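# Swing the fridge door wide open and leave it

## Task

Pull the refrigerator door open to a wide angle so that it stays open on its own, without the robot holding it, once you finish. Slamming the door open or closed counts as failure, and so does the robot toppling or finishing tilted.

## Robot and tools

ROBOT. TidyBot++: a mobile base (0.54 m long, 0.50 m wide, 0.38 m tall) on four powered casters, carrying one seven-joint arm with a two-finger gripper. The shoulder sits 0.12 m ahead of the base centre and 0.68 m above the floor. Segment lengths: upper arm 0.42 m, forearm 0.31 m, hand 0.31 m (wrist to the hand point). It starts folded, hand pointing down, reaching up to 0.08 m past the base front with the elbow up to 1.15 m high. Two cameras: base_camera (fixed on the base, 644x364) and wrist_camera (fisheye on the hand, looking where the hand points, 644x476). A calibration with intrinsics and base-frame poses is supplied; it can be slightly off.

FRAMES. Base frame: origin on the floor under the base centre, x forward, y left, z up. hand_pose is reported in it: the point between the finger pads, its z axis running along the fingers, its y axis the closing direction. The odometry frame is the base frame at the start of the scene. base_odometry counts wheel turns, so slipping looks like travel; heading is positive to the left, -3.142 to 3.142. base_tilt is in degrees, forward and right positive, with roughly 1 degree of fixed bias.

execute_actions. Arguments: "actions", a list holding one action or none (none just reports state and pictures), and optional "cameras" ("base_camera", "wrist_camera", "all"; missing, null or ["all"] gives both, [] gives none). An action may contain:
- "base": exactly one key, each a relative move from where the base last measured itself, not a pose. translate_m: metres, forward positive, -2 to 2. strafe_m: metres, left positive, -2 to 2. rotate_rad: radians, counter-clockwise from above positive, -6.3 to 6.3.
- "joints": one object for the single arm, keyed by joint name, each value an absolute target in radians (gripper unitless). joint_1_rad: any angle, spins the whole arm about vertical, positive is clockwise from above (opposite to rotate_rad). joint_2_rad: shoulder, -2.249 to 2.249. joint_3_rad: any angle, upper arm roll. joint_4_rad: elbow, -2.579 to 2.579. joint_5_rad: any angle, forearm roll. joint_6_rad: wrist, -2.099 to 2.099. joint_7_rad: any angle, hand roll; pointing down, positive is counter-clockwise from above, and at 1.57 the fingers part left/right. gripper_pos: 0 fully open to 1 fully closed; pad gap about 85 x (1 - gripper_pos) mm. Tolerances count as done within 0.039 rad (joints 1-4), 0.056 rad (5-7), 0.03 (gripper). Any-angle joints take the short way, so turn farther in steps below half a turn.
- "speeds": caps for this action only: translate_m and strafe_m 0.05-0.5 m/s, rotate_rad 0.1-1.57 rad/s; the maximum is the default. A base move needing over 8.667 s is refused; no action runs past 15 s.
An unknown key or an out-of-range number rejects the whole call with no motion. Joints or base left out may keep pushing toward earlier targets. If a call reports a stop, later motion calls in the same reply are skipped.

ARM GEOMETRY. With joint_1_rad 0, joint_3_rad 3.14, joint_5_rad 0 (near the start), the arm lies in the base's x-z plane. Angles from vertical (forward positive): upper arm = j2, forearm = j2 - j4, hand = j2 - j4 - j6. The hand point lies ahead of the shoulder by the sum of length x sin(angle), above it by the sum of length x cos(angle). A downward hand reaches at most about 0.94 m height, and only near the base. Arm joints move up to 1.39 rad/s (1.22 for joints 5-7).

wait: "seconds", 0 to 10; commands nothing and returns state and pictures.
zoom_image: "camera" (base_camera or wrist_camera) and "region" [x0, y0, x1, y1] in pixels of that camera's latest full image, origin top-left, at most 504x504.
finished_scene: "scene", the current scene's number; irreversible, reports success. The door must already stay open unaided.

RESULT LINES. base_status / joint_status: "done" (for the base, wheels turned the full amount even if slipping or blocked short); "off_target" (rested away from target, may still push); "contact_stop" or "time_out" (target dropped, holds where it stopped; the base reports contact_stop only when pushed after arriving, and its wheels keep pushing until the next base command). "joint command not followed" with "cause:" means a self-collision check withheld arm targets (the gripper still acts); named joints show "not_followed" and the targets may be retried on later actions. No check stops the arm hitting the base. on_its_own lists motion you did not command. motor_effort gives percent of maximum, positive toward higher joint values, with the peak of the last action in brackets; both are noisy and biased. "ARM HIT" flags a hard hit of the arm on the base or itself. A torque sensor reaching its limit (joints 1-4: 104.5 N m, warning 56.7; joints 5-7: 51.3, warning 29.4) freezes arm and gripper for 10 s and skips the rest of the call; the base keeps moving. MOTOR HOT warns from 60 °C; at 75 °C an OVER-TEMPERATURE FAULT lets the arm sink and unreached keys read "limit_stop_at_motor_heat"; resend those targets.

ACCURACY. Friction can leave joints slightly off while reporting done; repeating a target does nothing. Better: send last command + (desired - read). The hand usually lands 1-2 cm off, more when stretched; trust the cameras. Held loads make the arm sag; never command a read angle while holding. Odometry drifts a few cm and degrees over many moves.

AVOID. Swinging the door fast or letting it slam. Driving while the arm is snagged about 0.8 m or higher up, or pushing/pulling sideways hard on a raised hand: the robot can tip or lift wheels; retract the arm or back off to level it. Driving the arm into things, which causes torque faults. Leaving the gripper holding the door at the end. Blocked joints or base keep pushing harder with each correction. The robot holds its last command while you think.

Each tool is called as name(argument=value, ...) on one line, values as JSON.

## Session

execute_actions(actions=[])

Scene clock: 0.00 s.
base_odometry: x=+0.000 y=+0.000 heading=+0.000 (m, m, rad; odometry frame)
base_tilt: forward=+0.0 right=+0.0 (deg)
base_status: not commanded
joint_positions: joint_1_rad=+0.017 joint_2_rad=-0.351 joint_3_rad=+3.178 joint_4_rad=-2.548 joint_5_rad=-0.036 joint_6_rad=-0.929 joint_7_rad=+1.613 gripper_pos=+0.000
joint_status: not commanded
motor_effort: joint_1_rad=+0 joint_2_rad=-1 joint_3_rad=+0 joint_4_rad=+15 joint_5_rad=+1 joint_6_rad=+0 joint_7_rad=-1 (%)
hand_pose: x=+0.2350 y=+0.0056 z=+0.5819 quat_wxyz=(-0.020, +1.000, -0.015, +0.009) (m; base frame)
pictures: base_camera, wrist_camera
camera_calibration (this result's frames):
wrist_camera: T_world_to_cam=[[-0.0816648, -0.992418, -0.0918537, 0.0853053], [-0.996577, 0.0801199, 0.0203889, 0.276939], [-0.012875, 0.0932043, -0.995564, 0.716892], [0, 0, 0, 1]] pos_world=[0.292188, -0.0043473, 0.715901]
Images, in order (width x height): base_camera 644x364, wrist_camera 644x476.

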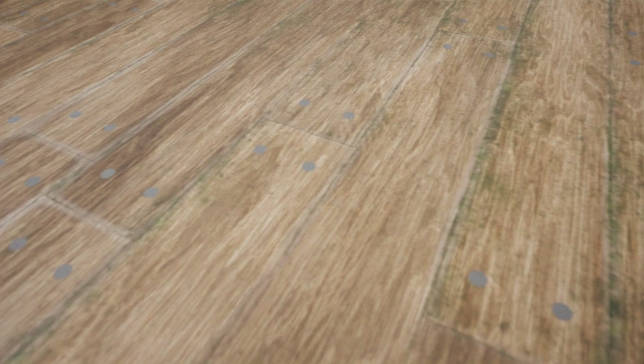

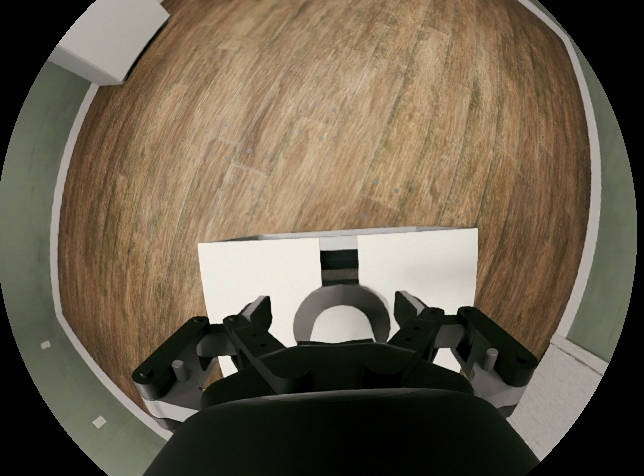

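execute_actions(actions=[{"base":{"rotate_rad":1.1},"joints":{"joint_1_rad":0.0,"joint_2_rad":0.3,"joint_3_rad":3.14,"joint_4_rad":-1.8,"joint_5_rad":0.02,"joint_6_rad":0.57,"joint_7_rad":1.55}}])

Scene clock: 13.00 s.
base_odometry: x=+0.000 y=+0.000 heading=+1.100 (m, m, rad; odometry frame)
base_tilt: forward=+0.0 right=+0.1 (deg)
base_status: done
joint_positions: joint_1_rad=-0.001 joint_2_rad=+0.292 joint_3_rad=+3.141 joint_4_rad=-1.818 joint_5_rad=-0.001 joint_6_rad=+0.544 joint_7_rad=+1.571 gripper_pos=+0.000
joint_status: all done
motor_effort: joint_1_rad=+0(4) joint_2_rad=-31(33) joint_3_rad=-1(2) joint_4_rad=+21(23) joint_5_rad=+1(0) joint_6_rad=+9(8) joint_7_rad=+0(0) (%)
hand_pose: x=+0.8211 y=+0.0024 z=+0.9249 quat_wxyz=(-0.001, +0.705, +0.000, +0.709) (m; base frame)
pictures: base_camera, wrist_camera
camera_calibration (this result's frames):
wrist_camera: T_world_to_cam=[[0.051536, -0.997259, -0.0530884, 0.0163316], [-0.0306018, 0.0515571, -0.998201, 1.00332], [0.998202, 0.0530679, -0.0278609, -0.658967], [0, 0, 0, 1]] pos_world=[0.687644, -0.000471328, 0.984021]
Images, in order (width x height): base_camera 644x364, wrist_camera 644x476.

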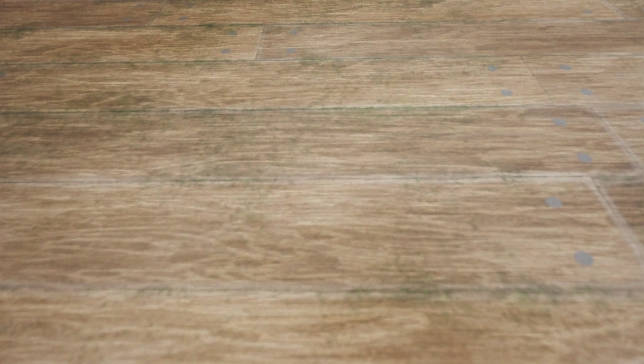

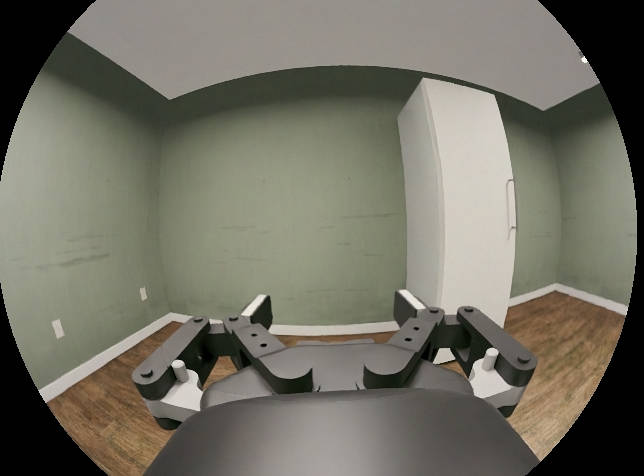

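execute_actions(actions=[{"base":{"strafe_m":-1.16}}], cameras=["wrist_camera"])

execute_actions(actions=[{"base":{"translate_m":0.68}}])

Scene clock: 24.23 s.
base_odometry: x=+1.034 y=-0.526 heading=+1.100 (m, m, rad; odometry frame)
base_tilt: forward=+0.1 right=+0.0 (deg)
base_status: done
joint_positions: joint_1_rad=+0.001 joint_2_rad=+0.292 joint_3_rad=+3.140 joint_4_rad=-1.818 joint_5_rad=-0.001 joint_6_rad=+0.544 joint_7_rad=+1.571 gripper_pos=+0.000
joint_status: not commanded
motor_effort: joint_1_rad=+0(3) joint_2_rad=-31(32) joint_3_rad=+0(2) joint_4_rad=+22(23) joint_5_rad=+1(0) joint_6_rad=+9(9) joint_7_rad=+0(0) (%)
hand_pose: x=+0.8211 y=+0.0011 z=+0.9249 quat_wxyz=(+0.000, +0.705, +0.000, +0.709) (m; base frame)
pictures: wrist_camera
camera_calibration (this result's frames):
wrist_camera: T_world_to_cam=[[0.0497872, -0.997358, -0.0528909, 0.0162259], [-0.0305108, 0.0514131, -0.998211, 1.00333], [0.998294, 0.0513119, -0.0278705, -0.658955], [0, 0, 0, 1]] pos_world=[0.687635, -0.00158883, 0.984024]
Images, in order (width x height): wrist_camera 644x476.

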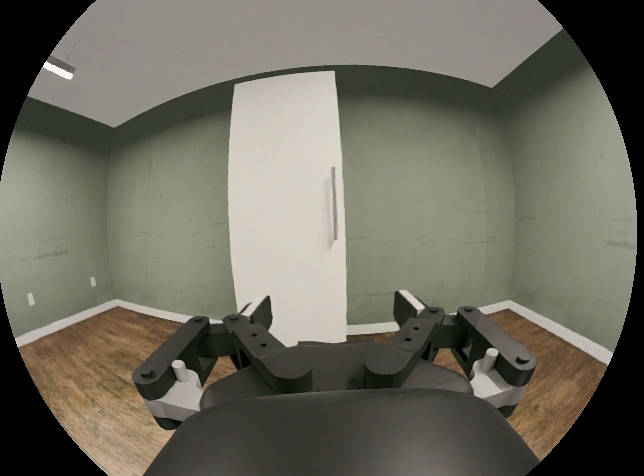

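Scene clock: 26.93 s.
base_odometry: x=+1.343 y=+0.081 heading=+1.100 (m, m, rad; odometry frame)
base_tilt: forward=+0.1 right=+0.0 (deg)
base_status: done
joint_positions: joint_1_rad=+0.001 joint_2_rad=+0.298 joint_3_rad=+3.140 joint_4_rad=-1.816 joint_5_rad=-0.001 joint_6_rad=+0.544 joint_7_rad=+1.571 gripper_pos=+0.000
joint_status: not commanded
motor_effort: joint_1_rad=+0(1) joint_2_rad=-33(34) joint_3_rad=-1(0) joint_4_rad=+21(23) joint_5_rad=+1(1) joint_6_rad=+9(9) joint_7_rad=+0(1) (%)
hand_pose: x=+0.8230 y=+0.0011 z=+0.9219 quat_wxyz=(+0.000, +0.707, +0.000, +0.707) (m; base frame)
pictures: base_camera, wrist_camera
camera_calibration (this result's frames):
wrist_camera: T_world_to_cam=[[0.0495905, -0.997358, -0.0530823, 0.0163141], [-0.0341927, 0.0514212, -0.998092, 1.00337], [0.998184, 0.0513108, -0.0315524, -0.657395], [0, 0, 0, 1]] pos_world=[0.6897, -0.00159174, 0.981574]
Images, in order (width x height): base_camera 644x364, wrist_camera 644x476.

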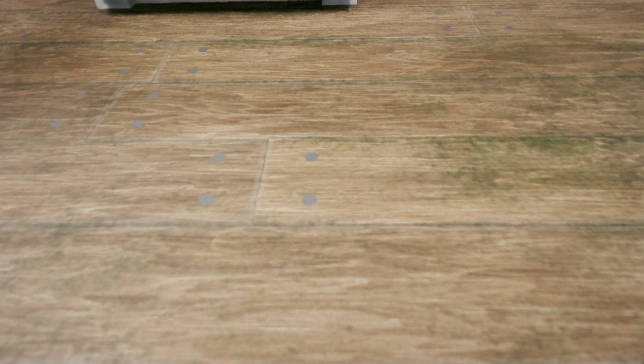

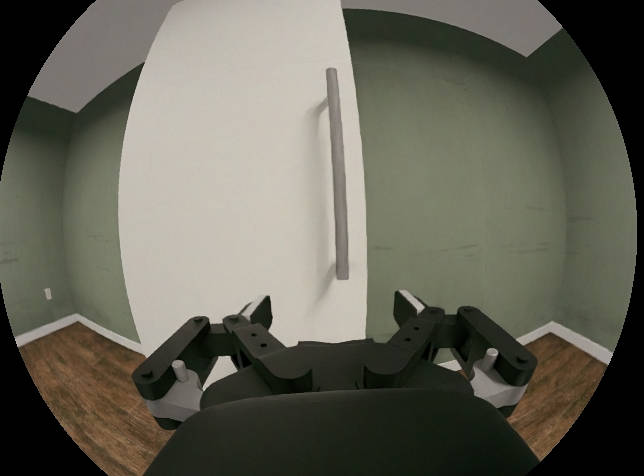

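execute_actions(actions=[{"base":{"translate_m":0.11},"joints":{"joint_1_rad":0.028,"joint_4_rad":-1.52,"joint_6_rad":0.24}}], cameras=["wrist_camera"])

Scene clock: 38.77 s.
base_odometry: x=+1.393 y=+0.179 heading=+1.100 (m, m, rad; odometry frame)
base_tilt: forward=+0.0 right=+0.0 (deg)
base_status: done
joint_positions: joint_1_rad=+0.016 joint_2_rad=+0.304 joint_3_rad=+3.140 joint_4_rad=-1.537 joint_5_rad=-0.001 joint_6_rad=+0.271 joint_7_rad=+1.571 gripper_pos=+0.000
joint_status: all done
motor_effort: joint_1_rad=+0(1) joint_2_rad=-34(36) joint_3_rad=+0(1) joint_4_rad=+24(23) joint_5_rad=+1(1) joint_6_rad=+8(9) joint_7_rad=+0(0) (%)
hand_pose: x=+0.8590 y=-0.0100 z=+0.9997 quat_wxyz=(+0.005, +0.707, -0.006, +0.707) (m; base frame)
pictures: wrist_camera
camera_calibration (this result's frames):
wrist_camera: T_world_to_cam=[[0.0348567, -0.997975, -0.053197, 0.0203767], [-0.0333701, 0.0520374, -0.998087, 1.0821], [0.998835, 0.0365652, -0.0314887, -0.691067], [0, 0, 0, 1]] pos_world=[0.725662, -0.010705, 1.05935]
Images, in order (width x height): wrist_camera 644x476.

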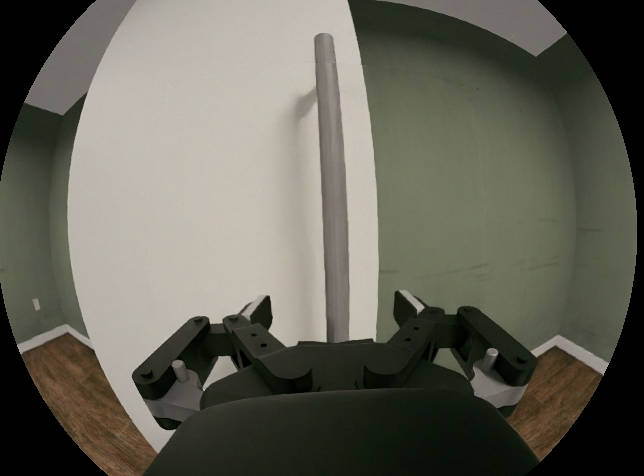

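execute_actions(actions=[{"base":{"translate_m":0.035},"joints":{"gripper_pos":0.5}}], cameras=[])

execute_actions(actions=[{"joints":{"gripper_pos":1}}], cameras=["wrist_camera"])

execute_actions(actions=[{"base":{"translate_m":-0.1},"joints":{"joint_1_rad":0.0},"speeds":{"translate_m":0.06}}])

Scene clock: 47.80 s.
base_odometry: x=+1.409 y=+0.210 heading=+1.100 (m, m, rad; odometry frame)
base_tilt: forward=+0.1 right=+0.0 (deg)
base_status: done
joint_positions: joint_1_rad=+0.016 joint_2_rad=+0.306 joint_3_rad=+3.140 joint_4_rad=-1.536 joint_5_rad=-0.001 joint_6_rad=+0.270 joint_7_rad=+1.571 gripper_pos=+0.500
joint_status: all done
motor_effort: joint_1_rad=+0(1) joint_2_rad=-34(37) joint_3_rad=+0(1) joint_4_rad=+24(25) joint_5_rad=+1(1) joint_6_rad=+9(9) joint_7_rad=-1(0) (%)
hand_pose: x=+0.8597 y=-0.0101 z=+0.9991 quat_wxyz=(+0.005, +0.707, -0.006, +0.707) (m; base frame)
pictures: none
No camera images: the call's "cameras" was empty. Leave "cameras" out to get every camera's image.

Scene clock: 48.63 s.
base_odometry: x=+1.409 y=+0.210 heading=+1.100 (m, m, rad; odometry frame)
base_tilt: forward=+0.1 right=+0.0 (deg)
base_status: not commanded
joint_positions: joint_1_rad=+0.022 joint_2_rad=+0.305 joint_3_rad=+3.140 joint_4_rad=-1.536 joint_5_rad=+0.000 joint_6_rad=+0.269 joint_7_rad=+1.570 gripper_pos=+0.819
joint_status: gripper_pos off_target (ended at +0.819, target +1.000)
motor_effort: joint_1_rad=+1(6) joint_2_rad=-35(35) joint_3_rad=+1(5) joint_4_rad=+23(26) joint_5_rad=+1(3) joint_6_rad=+9(10) joint_7_rad=+0(0) (%)
hand_pose: x=+0.8594 y=-0.0137 z=+0.9992 quat_wxyz=(+0.007, +0.707, -0.008, +0.707) (m; base frame)
pictures: wrist_camera
camera_calibration (this result's frames):
wrist_camera: T_world_to_cam=[[0.0300001, -0.998095, -0.0539133, 0.0215426], [-0.0351204, 0.0528518, -0.997985, 1.08317], [0.998933, 0.0318331, -0.0334679, -0.689522], [0, 0, 0, 1]] pos_world=[0.726181, -0.0137961, 1.05907]
Images, in order (width x height): wrist_camera 644x476.

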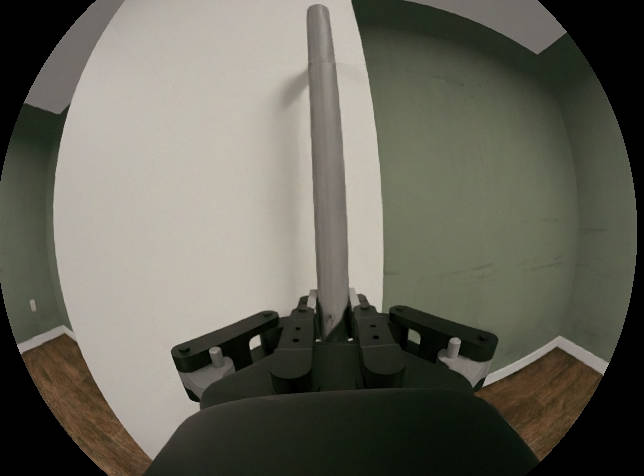

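Scene clock: 50.73 s.
base_odometry: x=+1.364 y=+0.121 heading=+1.100 (m, m, rad; odometry frame)
base_tilt: forward=+0.0 right=+0.0 (deg)
base_status: done
joint_positions: joint_1_rad=-0.004 joint_2_rad=+0.313 joint_3_rad=+3.140 joint_4_rad=-1.521 joint_5_rad=+0.000 joint_6_rad=+0.260 joint_7_rad=+1.570 gripper_pos=+0.820
joint_status: all done
motor_effort: joint_1_rad=+4(4) joint_2_rad=-37(47) joint_3_rad=+2(3) joint_4_rad=+24(28) joint_5_rad=+1(2) joint_6_rad=+10(11) joint_7_rad=+0(1) (%)
hand_pose: x=+0.8635 y=+0.0053 z=+0.9993 quat_wxyz=(-0.003, +0.708, +0.001, +0.706) (m; base frame)
pictures: base_camera, wrist_camera
camera_calibration (this result's frames):
wrist_camera: T_world_to_cam=[[0.0554571, -0.99698, -0.0543705, 0.0188768], [-0.0385546, 0.0522754, -0.997888, 1.08531], [0.997716, 0.0574363, -0.0355391, -0.691294], [0, 0, 0, 1]] pos_world=[0.730512, 0.00179021, 1.05947]
Images, in order (width x height): base_camera 644x364, wrist_camera 644x476.

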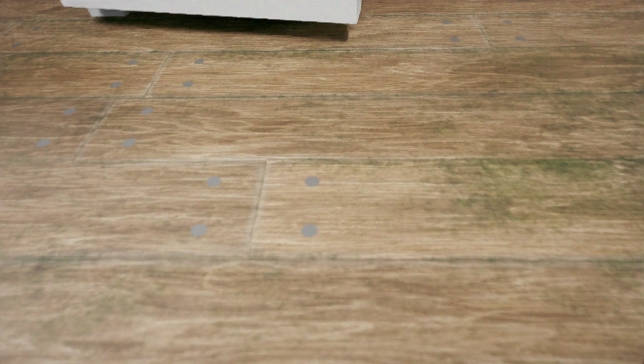

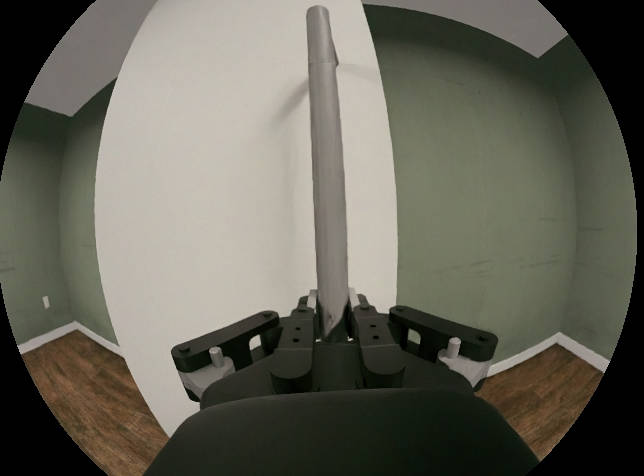

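execute_actions(actions=[{"base":{"translate_m":-0.155},"joints":{"joint_1_rad":-0.14},"speeds":{"translate_m":0.15}}], cameras=[])

execute_actions(actions=[{"base":{"strafe_m":0.41},"joints":{"joint_1_rad":0.36},"speeds":{"strafe_m":0.4}}], cameras=[])

execute_actions(actions=[{"base":{"strafe_m":0.29},"joints":{"joint_1_rad":0.62},"speeds":{"strafe_m":0.28}}])

Scene clock: 60.67 s.
base_odometry: x=+1.293 y=-0.017 heading=+1.100 (m, m, rad; odometry frame)
base_tilt: forward=+0.0 right=+0.0 (deg)
base_status: done
joint_positions: joint_1_rad=-0.132 joint_2_rad=+0.309 joint_3_rad=+3.146 joint_4_rad=-1.525 joint_5_rad=+0.000 joint_6_rad=+0.256 joint_7_rad=+1.567 gripper_pos=+0.822
joint_status: all done
motor_effort: joint_1_rad=-1(7) joint_2_rad=-35(40) joint_3_rad=-2(6) joint_4_rad=+23(29) joint_5_rad=+2(3) joint_6_rad=+8(12) joint_7_rad=+0(1) (%)
hand_pose: x=+0.8554 y=+0.0962 z=+0.9990 quat_wxyz=(-0.046, +0.708, +0.045, +0.703) (m; base frame)
pictures: none
No camera images: the call's "cameras" was empty. Leave "cameras" out to get every camera's image.

Scene clock: 62.83 s.
base_odometry: x=+0.928 y=+0.169 heading=+1.100 (m, m, rad; odometry frame)
base_tilt: forward=+0.0 right=+0.0 (deg)
base_status: done
joint_positions: joint_1_rad=+0.378 joint_2_rad=+0.308 joint_3_rad=+3.151 joint_4_rad=-1.525 joint_5_rad=+0.006 joint_6_rad=+0.256 joint_7_rad=+1.566 gripper_pos=+0.825
joint_status: all done
motor_effort: joint_1_rad=-3(9) joint_2_rad=-33(38) joint_3_rad=-3(5) joint_4_rad=+26(28) joint_5_rad=+3(0) joint_6_rad=+10(11) joint_7_rad=+1(1) (%)
hand_pose: x=+0.8078 y=-0.2777 z=+0.9989 quat_wxyz=(+0.136, +0.697, -0.134, +0.691) (m; base frame)
pictures: none
No camera images: the call's "cameras" was empty. Leave "cameras" out to get every camera's image.

Scene clock: 64.77 s.
base_odometry: x=+0.669 y=+0.300 heading=+1.100 (m, m, rad; odometry frame)
base_tilt: forward=+0.0 right=+0.0 (deg)
base_status: done
joint_positions: joint_1_rad=+0.642 joint_2_rad=+0.308 joint_3_rad=+3.154 joint_4_rad=-1.526 joint_5_rad=+0.006 joint_6_rad=+0.256 joint_7_rad=+1.566 gripper_pos=+0.825
joint_status: all done
motor_effort: joint_1_rad=-4(6) joint_2_rad=-34(36) joint_3_rad=-3(4) joint_4_rad=+25(28) joint_5_rad=+2(3) joint_6_rad=+9(12) joint_7_rad=+1(1) (%)
hand_pose: x=+0.7102 y=-0.4492 z=+0.9988 quat_wxyz=(+0.227, +0.673, -0.226, +0.667) (m; base frame)
pictures: base_camera, wrist_camera
camera_calibration (this result's frames):
wrist_camera: T_world_to_cam=[[-0.566057, -0.822976, -0.0478493, 0.0872457], [-0.00589064, 0.0620803, -0.998054, 1.08407], [0.824345, -0.564673, -0.0399888, -0.664068], [0, 0, 0, 1]] pos_world=[0.603193, -0.370479, 1.05958]
Images, in order (width x height): base_camera 644x364, wrist_camera 644x476.

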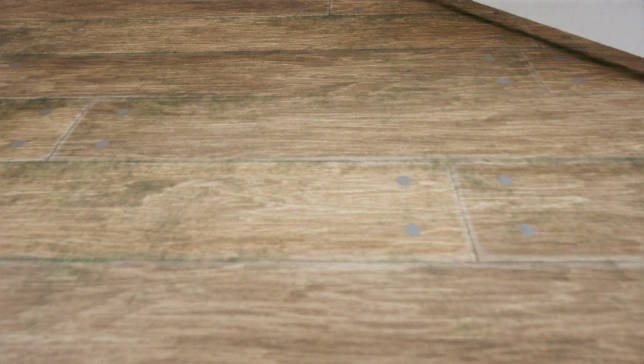

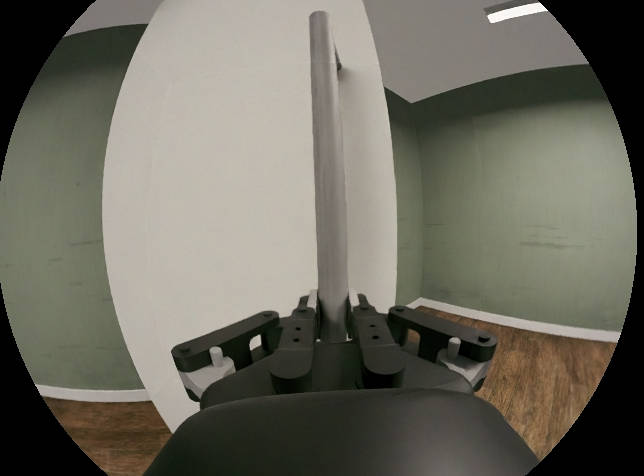

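execute_actions(actions=[{"base":{"strafe_m":0.28},"joints":{"joint_1_rad":0.78},"speeds":{"strafe_m":0.22}}], cameras=[])

execute_actions(actions=[{"base":{"strafe_m":0.14},"joints":{"joint_1_rad":0.78},"speeds":{"strafe_m":0.09}}])

Scene clock: 75.43 s.
base_odometry: x=+0.419 y=+0.427 heading=+1.100 (m, m, rad; odometry frame)
base_tilt: forward=+0.1 right=+0.0 (deg)
base_status: done
joint_positions: joint_1_rad=+0.797 joint_2_rad=+0.306 joint_3_rad=+3.151 joint_4_rad=-1.527 joint_5_rad=+0.006 joint_6_rad=+0.255 joint_7_rad=+1.566 gripper_pos=+0.827
joint_status: all done
motor_effort: joint_1_rad=-5(6) joint_2_rad=-34(37) joint_3_rad=-4(4) joint_4_rad=+25(28) joint_5_rad=+2(3) joint_6_rad=+9(11) joint_7_rad=+0(1) (%)
hand_pose: x=+0.6348 y=-0.5333 z=+0.9989 quat_wxyz=(+0.277, +0.654, -0.277, +0.648) (m; base frame)
pictures: none
No camera images: the call's "cameras" was empty. Leave "cameras" out to get every camera's image.

Scene clock: 77.50 s.
base_odometry: x=+0.295 y=+0.491 heading=+1.100 (m, m, rad; odometry frame)
base_tilt: forward=+0.0 right=+0.0 (deg)
base_status: done
joint_positions: joint_1_rad=+0.806 joint_2_rad=+0.304 joint_3_rad=+3.158 joint_4_rad=-1.529 joint_5_rad=+0.006 joint_6_rad=+0.254 joint_7_rad=+1.566 gripper_pos=+0.828
joint_status: all done
motor_effort: joint_1_rad=-4(8) joint_2_rad=-34(39) joint_3_rad=-4(6) joint_4_rad=+25(30) joint_5_rad=+3(3) joint_6_rad=+9(12) joint_7_rad=+1(1) (%)
hand_pose: x=+0.6259 y=-0.5407 z=+0.9988 quat_wxyz=(+0.283, +0.652, -0.281, +0.645) (m; base frame)
pictures: base_camera, wrist_camera
camera_calibration (this result's frames):
wrist_camera: T_world_to_cam=[[-0.696067, -0.716454, -0.0467351, 0.102113], [0.00264364, 0.0625348, -0.998039, 1.08411], [0.717972, -0.694825, -0.0416344, -0.648433], [0, 0, 0, 1]] pos_world=[0.533769, -0.445183, 1.05976]
Images, in order (width x height): base_camera 644x364, wrist_camera 644x476.

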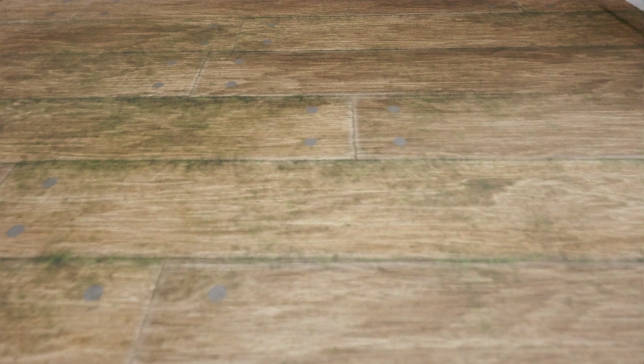

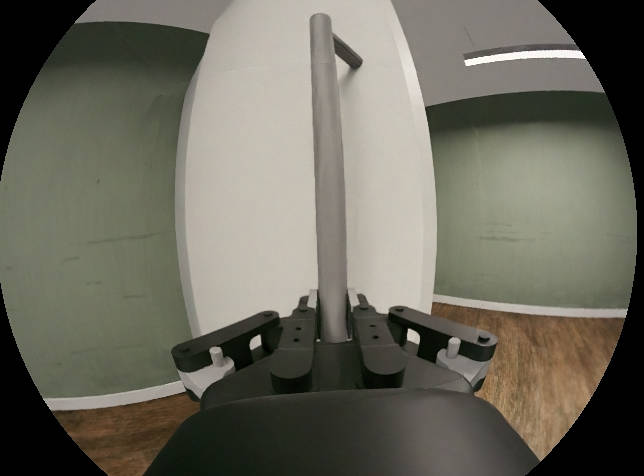

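execute_actions(actions=[{"base":{"strafe_m":0.035},"speeds":{"strafe_m":0.06}}], cameras=[])

execute_actions(actions=[{"joints":{"gripper_pos":0.6,"joint_1_rad":0.82}}], cameras=[])

execute_actions(actions=[{"joints":{"joint_2_rad":0.05,"joint_4_rad":-1.82}}], cameras=["wrist_camera"])

wait(seconds=4)

Scene clock: 88.20 s.
base_odometry: x=+0.263 y=+0.507 heading=+1.099 (m, m, rad; odometry frame)
base_tilt: forward=+0.0 right=+0.0 (deg)
base_status: done
joint_positions: joint_1_rad=+0.801 joint_2_rad=+0.304 joint_3_rad=+3.157 joint_4_rad=-1.529 joint_5_rad=+0.006 joint_6_rad=+0.253 joint_7_rad=+1.566 gripper_pos=+0.829
joint_status: not commanded
motor_effort: joint_1_rad=-4(7) joint_2_rad=-35(37) joint_3_rad=-3(5) joint_4_rad=+25(29) joint_5_rad=+3(2) joint_6_rad=+10(11) joint_7_rad=+1(0) (%)
hand_pose: x=+0.6292 y=-0.5374 z=+0.9989 quat_wxyz=(+0.281, +0.653, -0.279, +0.646) (m; base frame)
pictures: none
No camera images: the call's "cameras" was empty. Leave "cameras" out to get every camera's image.

Scene clock: 88.97 s.
base_odometry: x=+0.263 y=+0.507 heading=+1.099 (m, m, rad; odometry frame)
base_tilt: forward=+0.1 right=+0.0 (deg)
base_status: not commanded
joint_positions: joint_1_rad=+0.809 joint_2_rad=+0.304 joint_3_rad=+3.145 joint_4_rad=-1.529 joint_5_rad=+0.006 joint_6_rad=+0.253 joint_7_rad=+1.566 gripper_pos=+0.600
joint_status: all done
motor_effort: joint_1_rad=+1(3) joint_2_rad=-34(37) joint_3_rad=+0(3) joint_4_rad=+24(25) joint_5_rad=+1(2) joint_6_rad=+8(9) joint_7_rad=+0(0) (%)
hand_pose: x=+0.6298 y=-0.5365 z=+0.9996 quat_wxyz=(+0.279, +0.653, -0.279, +0.647) (m; base frame)
pictures: none
No camera images: the call's "cameras" was empty. Leave "cameras" out to get every camera's image.

Scene clock: 90.33 s.
base_odometry: x=+0.263 y=+0.507 heading=+1.099 (m, m, rad; odometry frame)
base_tilt: forward=+0.0 right=+0.1 (deg)
base_status: not commanded
joint_positions: joint_1_rad=+0.809 joint_2_rad=+0.051 joint_3_rad=+3.145 joint_4_rad=-1.798 joint_5_rad=+0.006 joint_6_rad=+0.253 joint_7_rad=+1.566 gripper_pos=+0.600
joint_status: all done
motor_effort: joint_1_rad=+0(0) joint_2_rad=-25(35) joint_3_rad=+0(0) joint_4_rad=+24(24) joint_5_rad=+1(2) joint_6_rad=+9(9) joint_7_rad=+0(0) (%)
hand_pose: x=+0.5567 y=-0.4598 z=+1.0080 quat_wxyz=(+0.276, +0.658, -0.282, +0.641) (m; base frame)
pictures: wrist_camera
camera_calibration (this result's frames):
wrist_camera: T_world_to_cam=[[-0.689859, -0.722045, -0.0524038, 0.111952], [-0.00540146, 0.0775182, -0.996976, 1.09867], [0.723924, -0.68749, -0.0573767, -0.52624], [0, 0, 0, 1]] pos_world=[0.464123, -0.366117, 1.07102]
Images, in order (width x height): wrist_camera 644x476.

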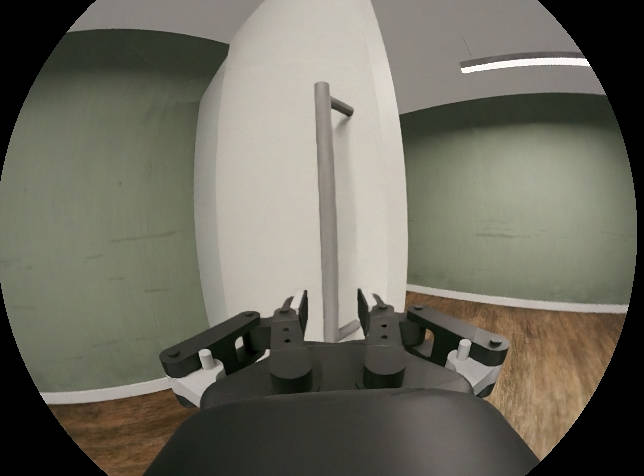

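Scene clock: 94.33 s.
base_odometry: x=+0.263 y=+0.507 heading=+1.099 (m, m, rad; odometry frame)
base_tilt: forward=+0.1 right=+0.0 (deg)
base_status: not commanded
joint_positions: joint_1_rad=+0.809 joint_2_rad=+0.051 joint_3_rad=+3.145 joint_4_rad=-1.798 joint_5_rad=+0.006 joint_6_rad=+0.253 joint_7_rad=+1.566 gripper_pos=+0.600
joint_status: all done
motor_effort: joint_1_rad=+0(0) joint_2_rad=-24(35) joint_3_rad=+0(0) joint_4_rad=+23(24) joint_5_rad=+1(2) joint_6_rad=+9(9) joint_7_rad=+0(0) (%)
hand_pose: x=+0.5567 y=-0.4598 z=+1.0080 quat_wxyz=(+0.276, +0.658, -0.282, +0.641) (m; base frame)
wait: 4.00 s; at rest by 0.27 s
pictures: base_camera, wrist_camera
camera_calibration (this result's frames):
wrist_camera: T_world_to_cam=[[-0.689859, -0.722044, -0.0524048, 0.111953], [-0.00540993, 0.0775276, -0.996976, 1.09867], [0.723923, -0.687489, -0.0573894, -0.526226], [0, 0, 0, 1]] pos_world=[0.464123, -0.366117, 1.07101]
Images, in order (width x height): base_camera 644x364, wrist_camera 644x476.

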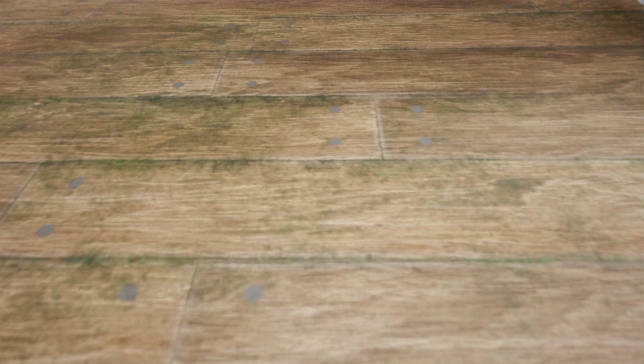

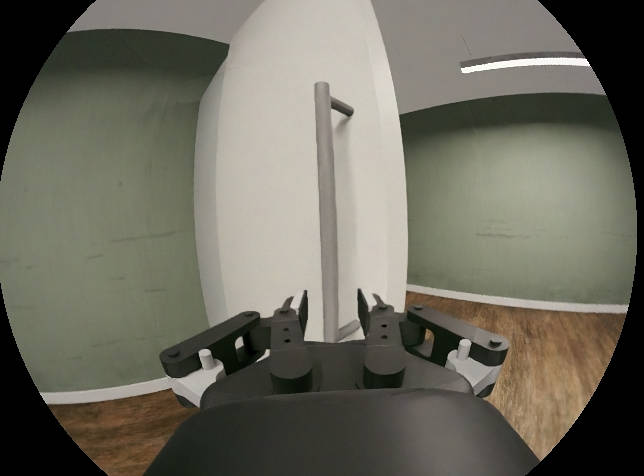

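The door looks open to about 90° or a little more, and it stays in place without the robot holding it.

finished_scene(scene=2)

The scene is finished: the task was done.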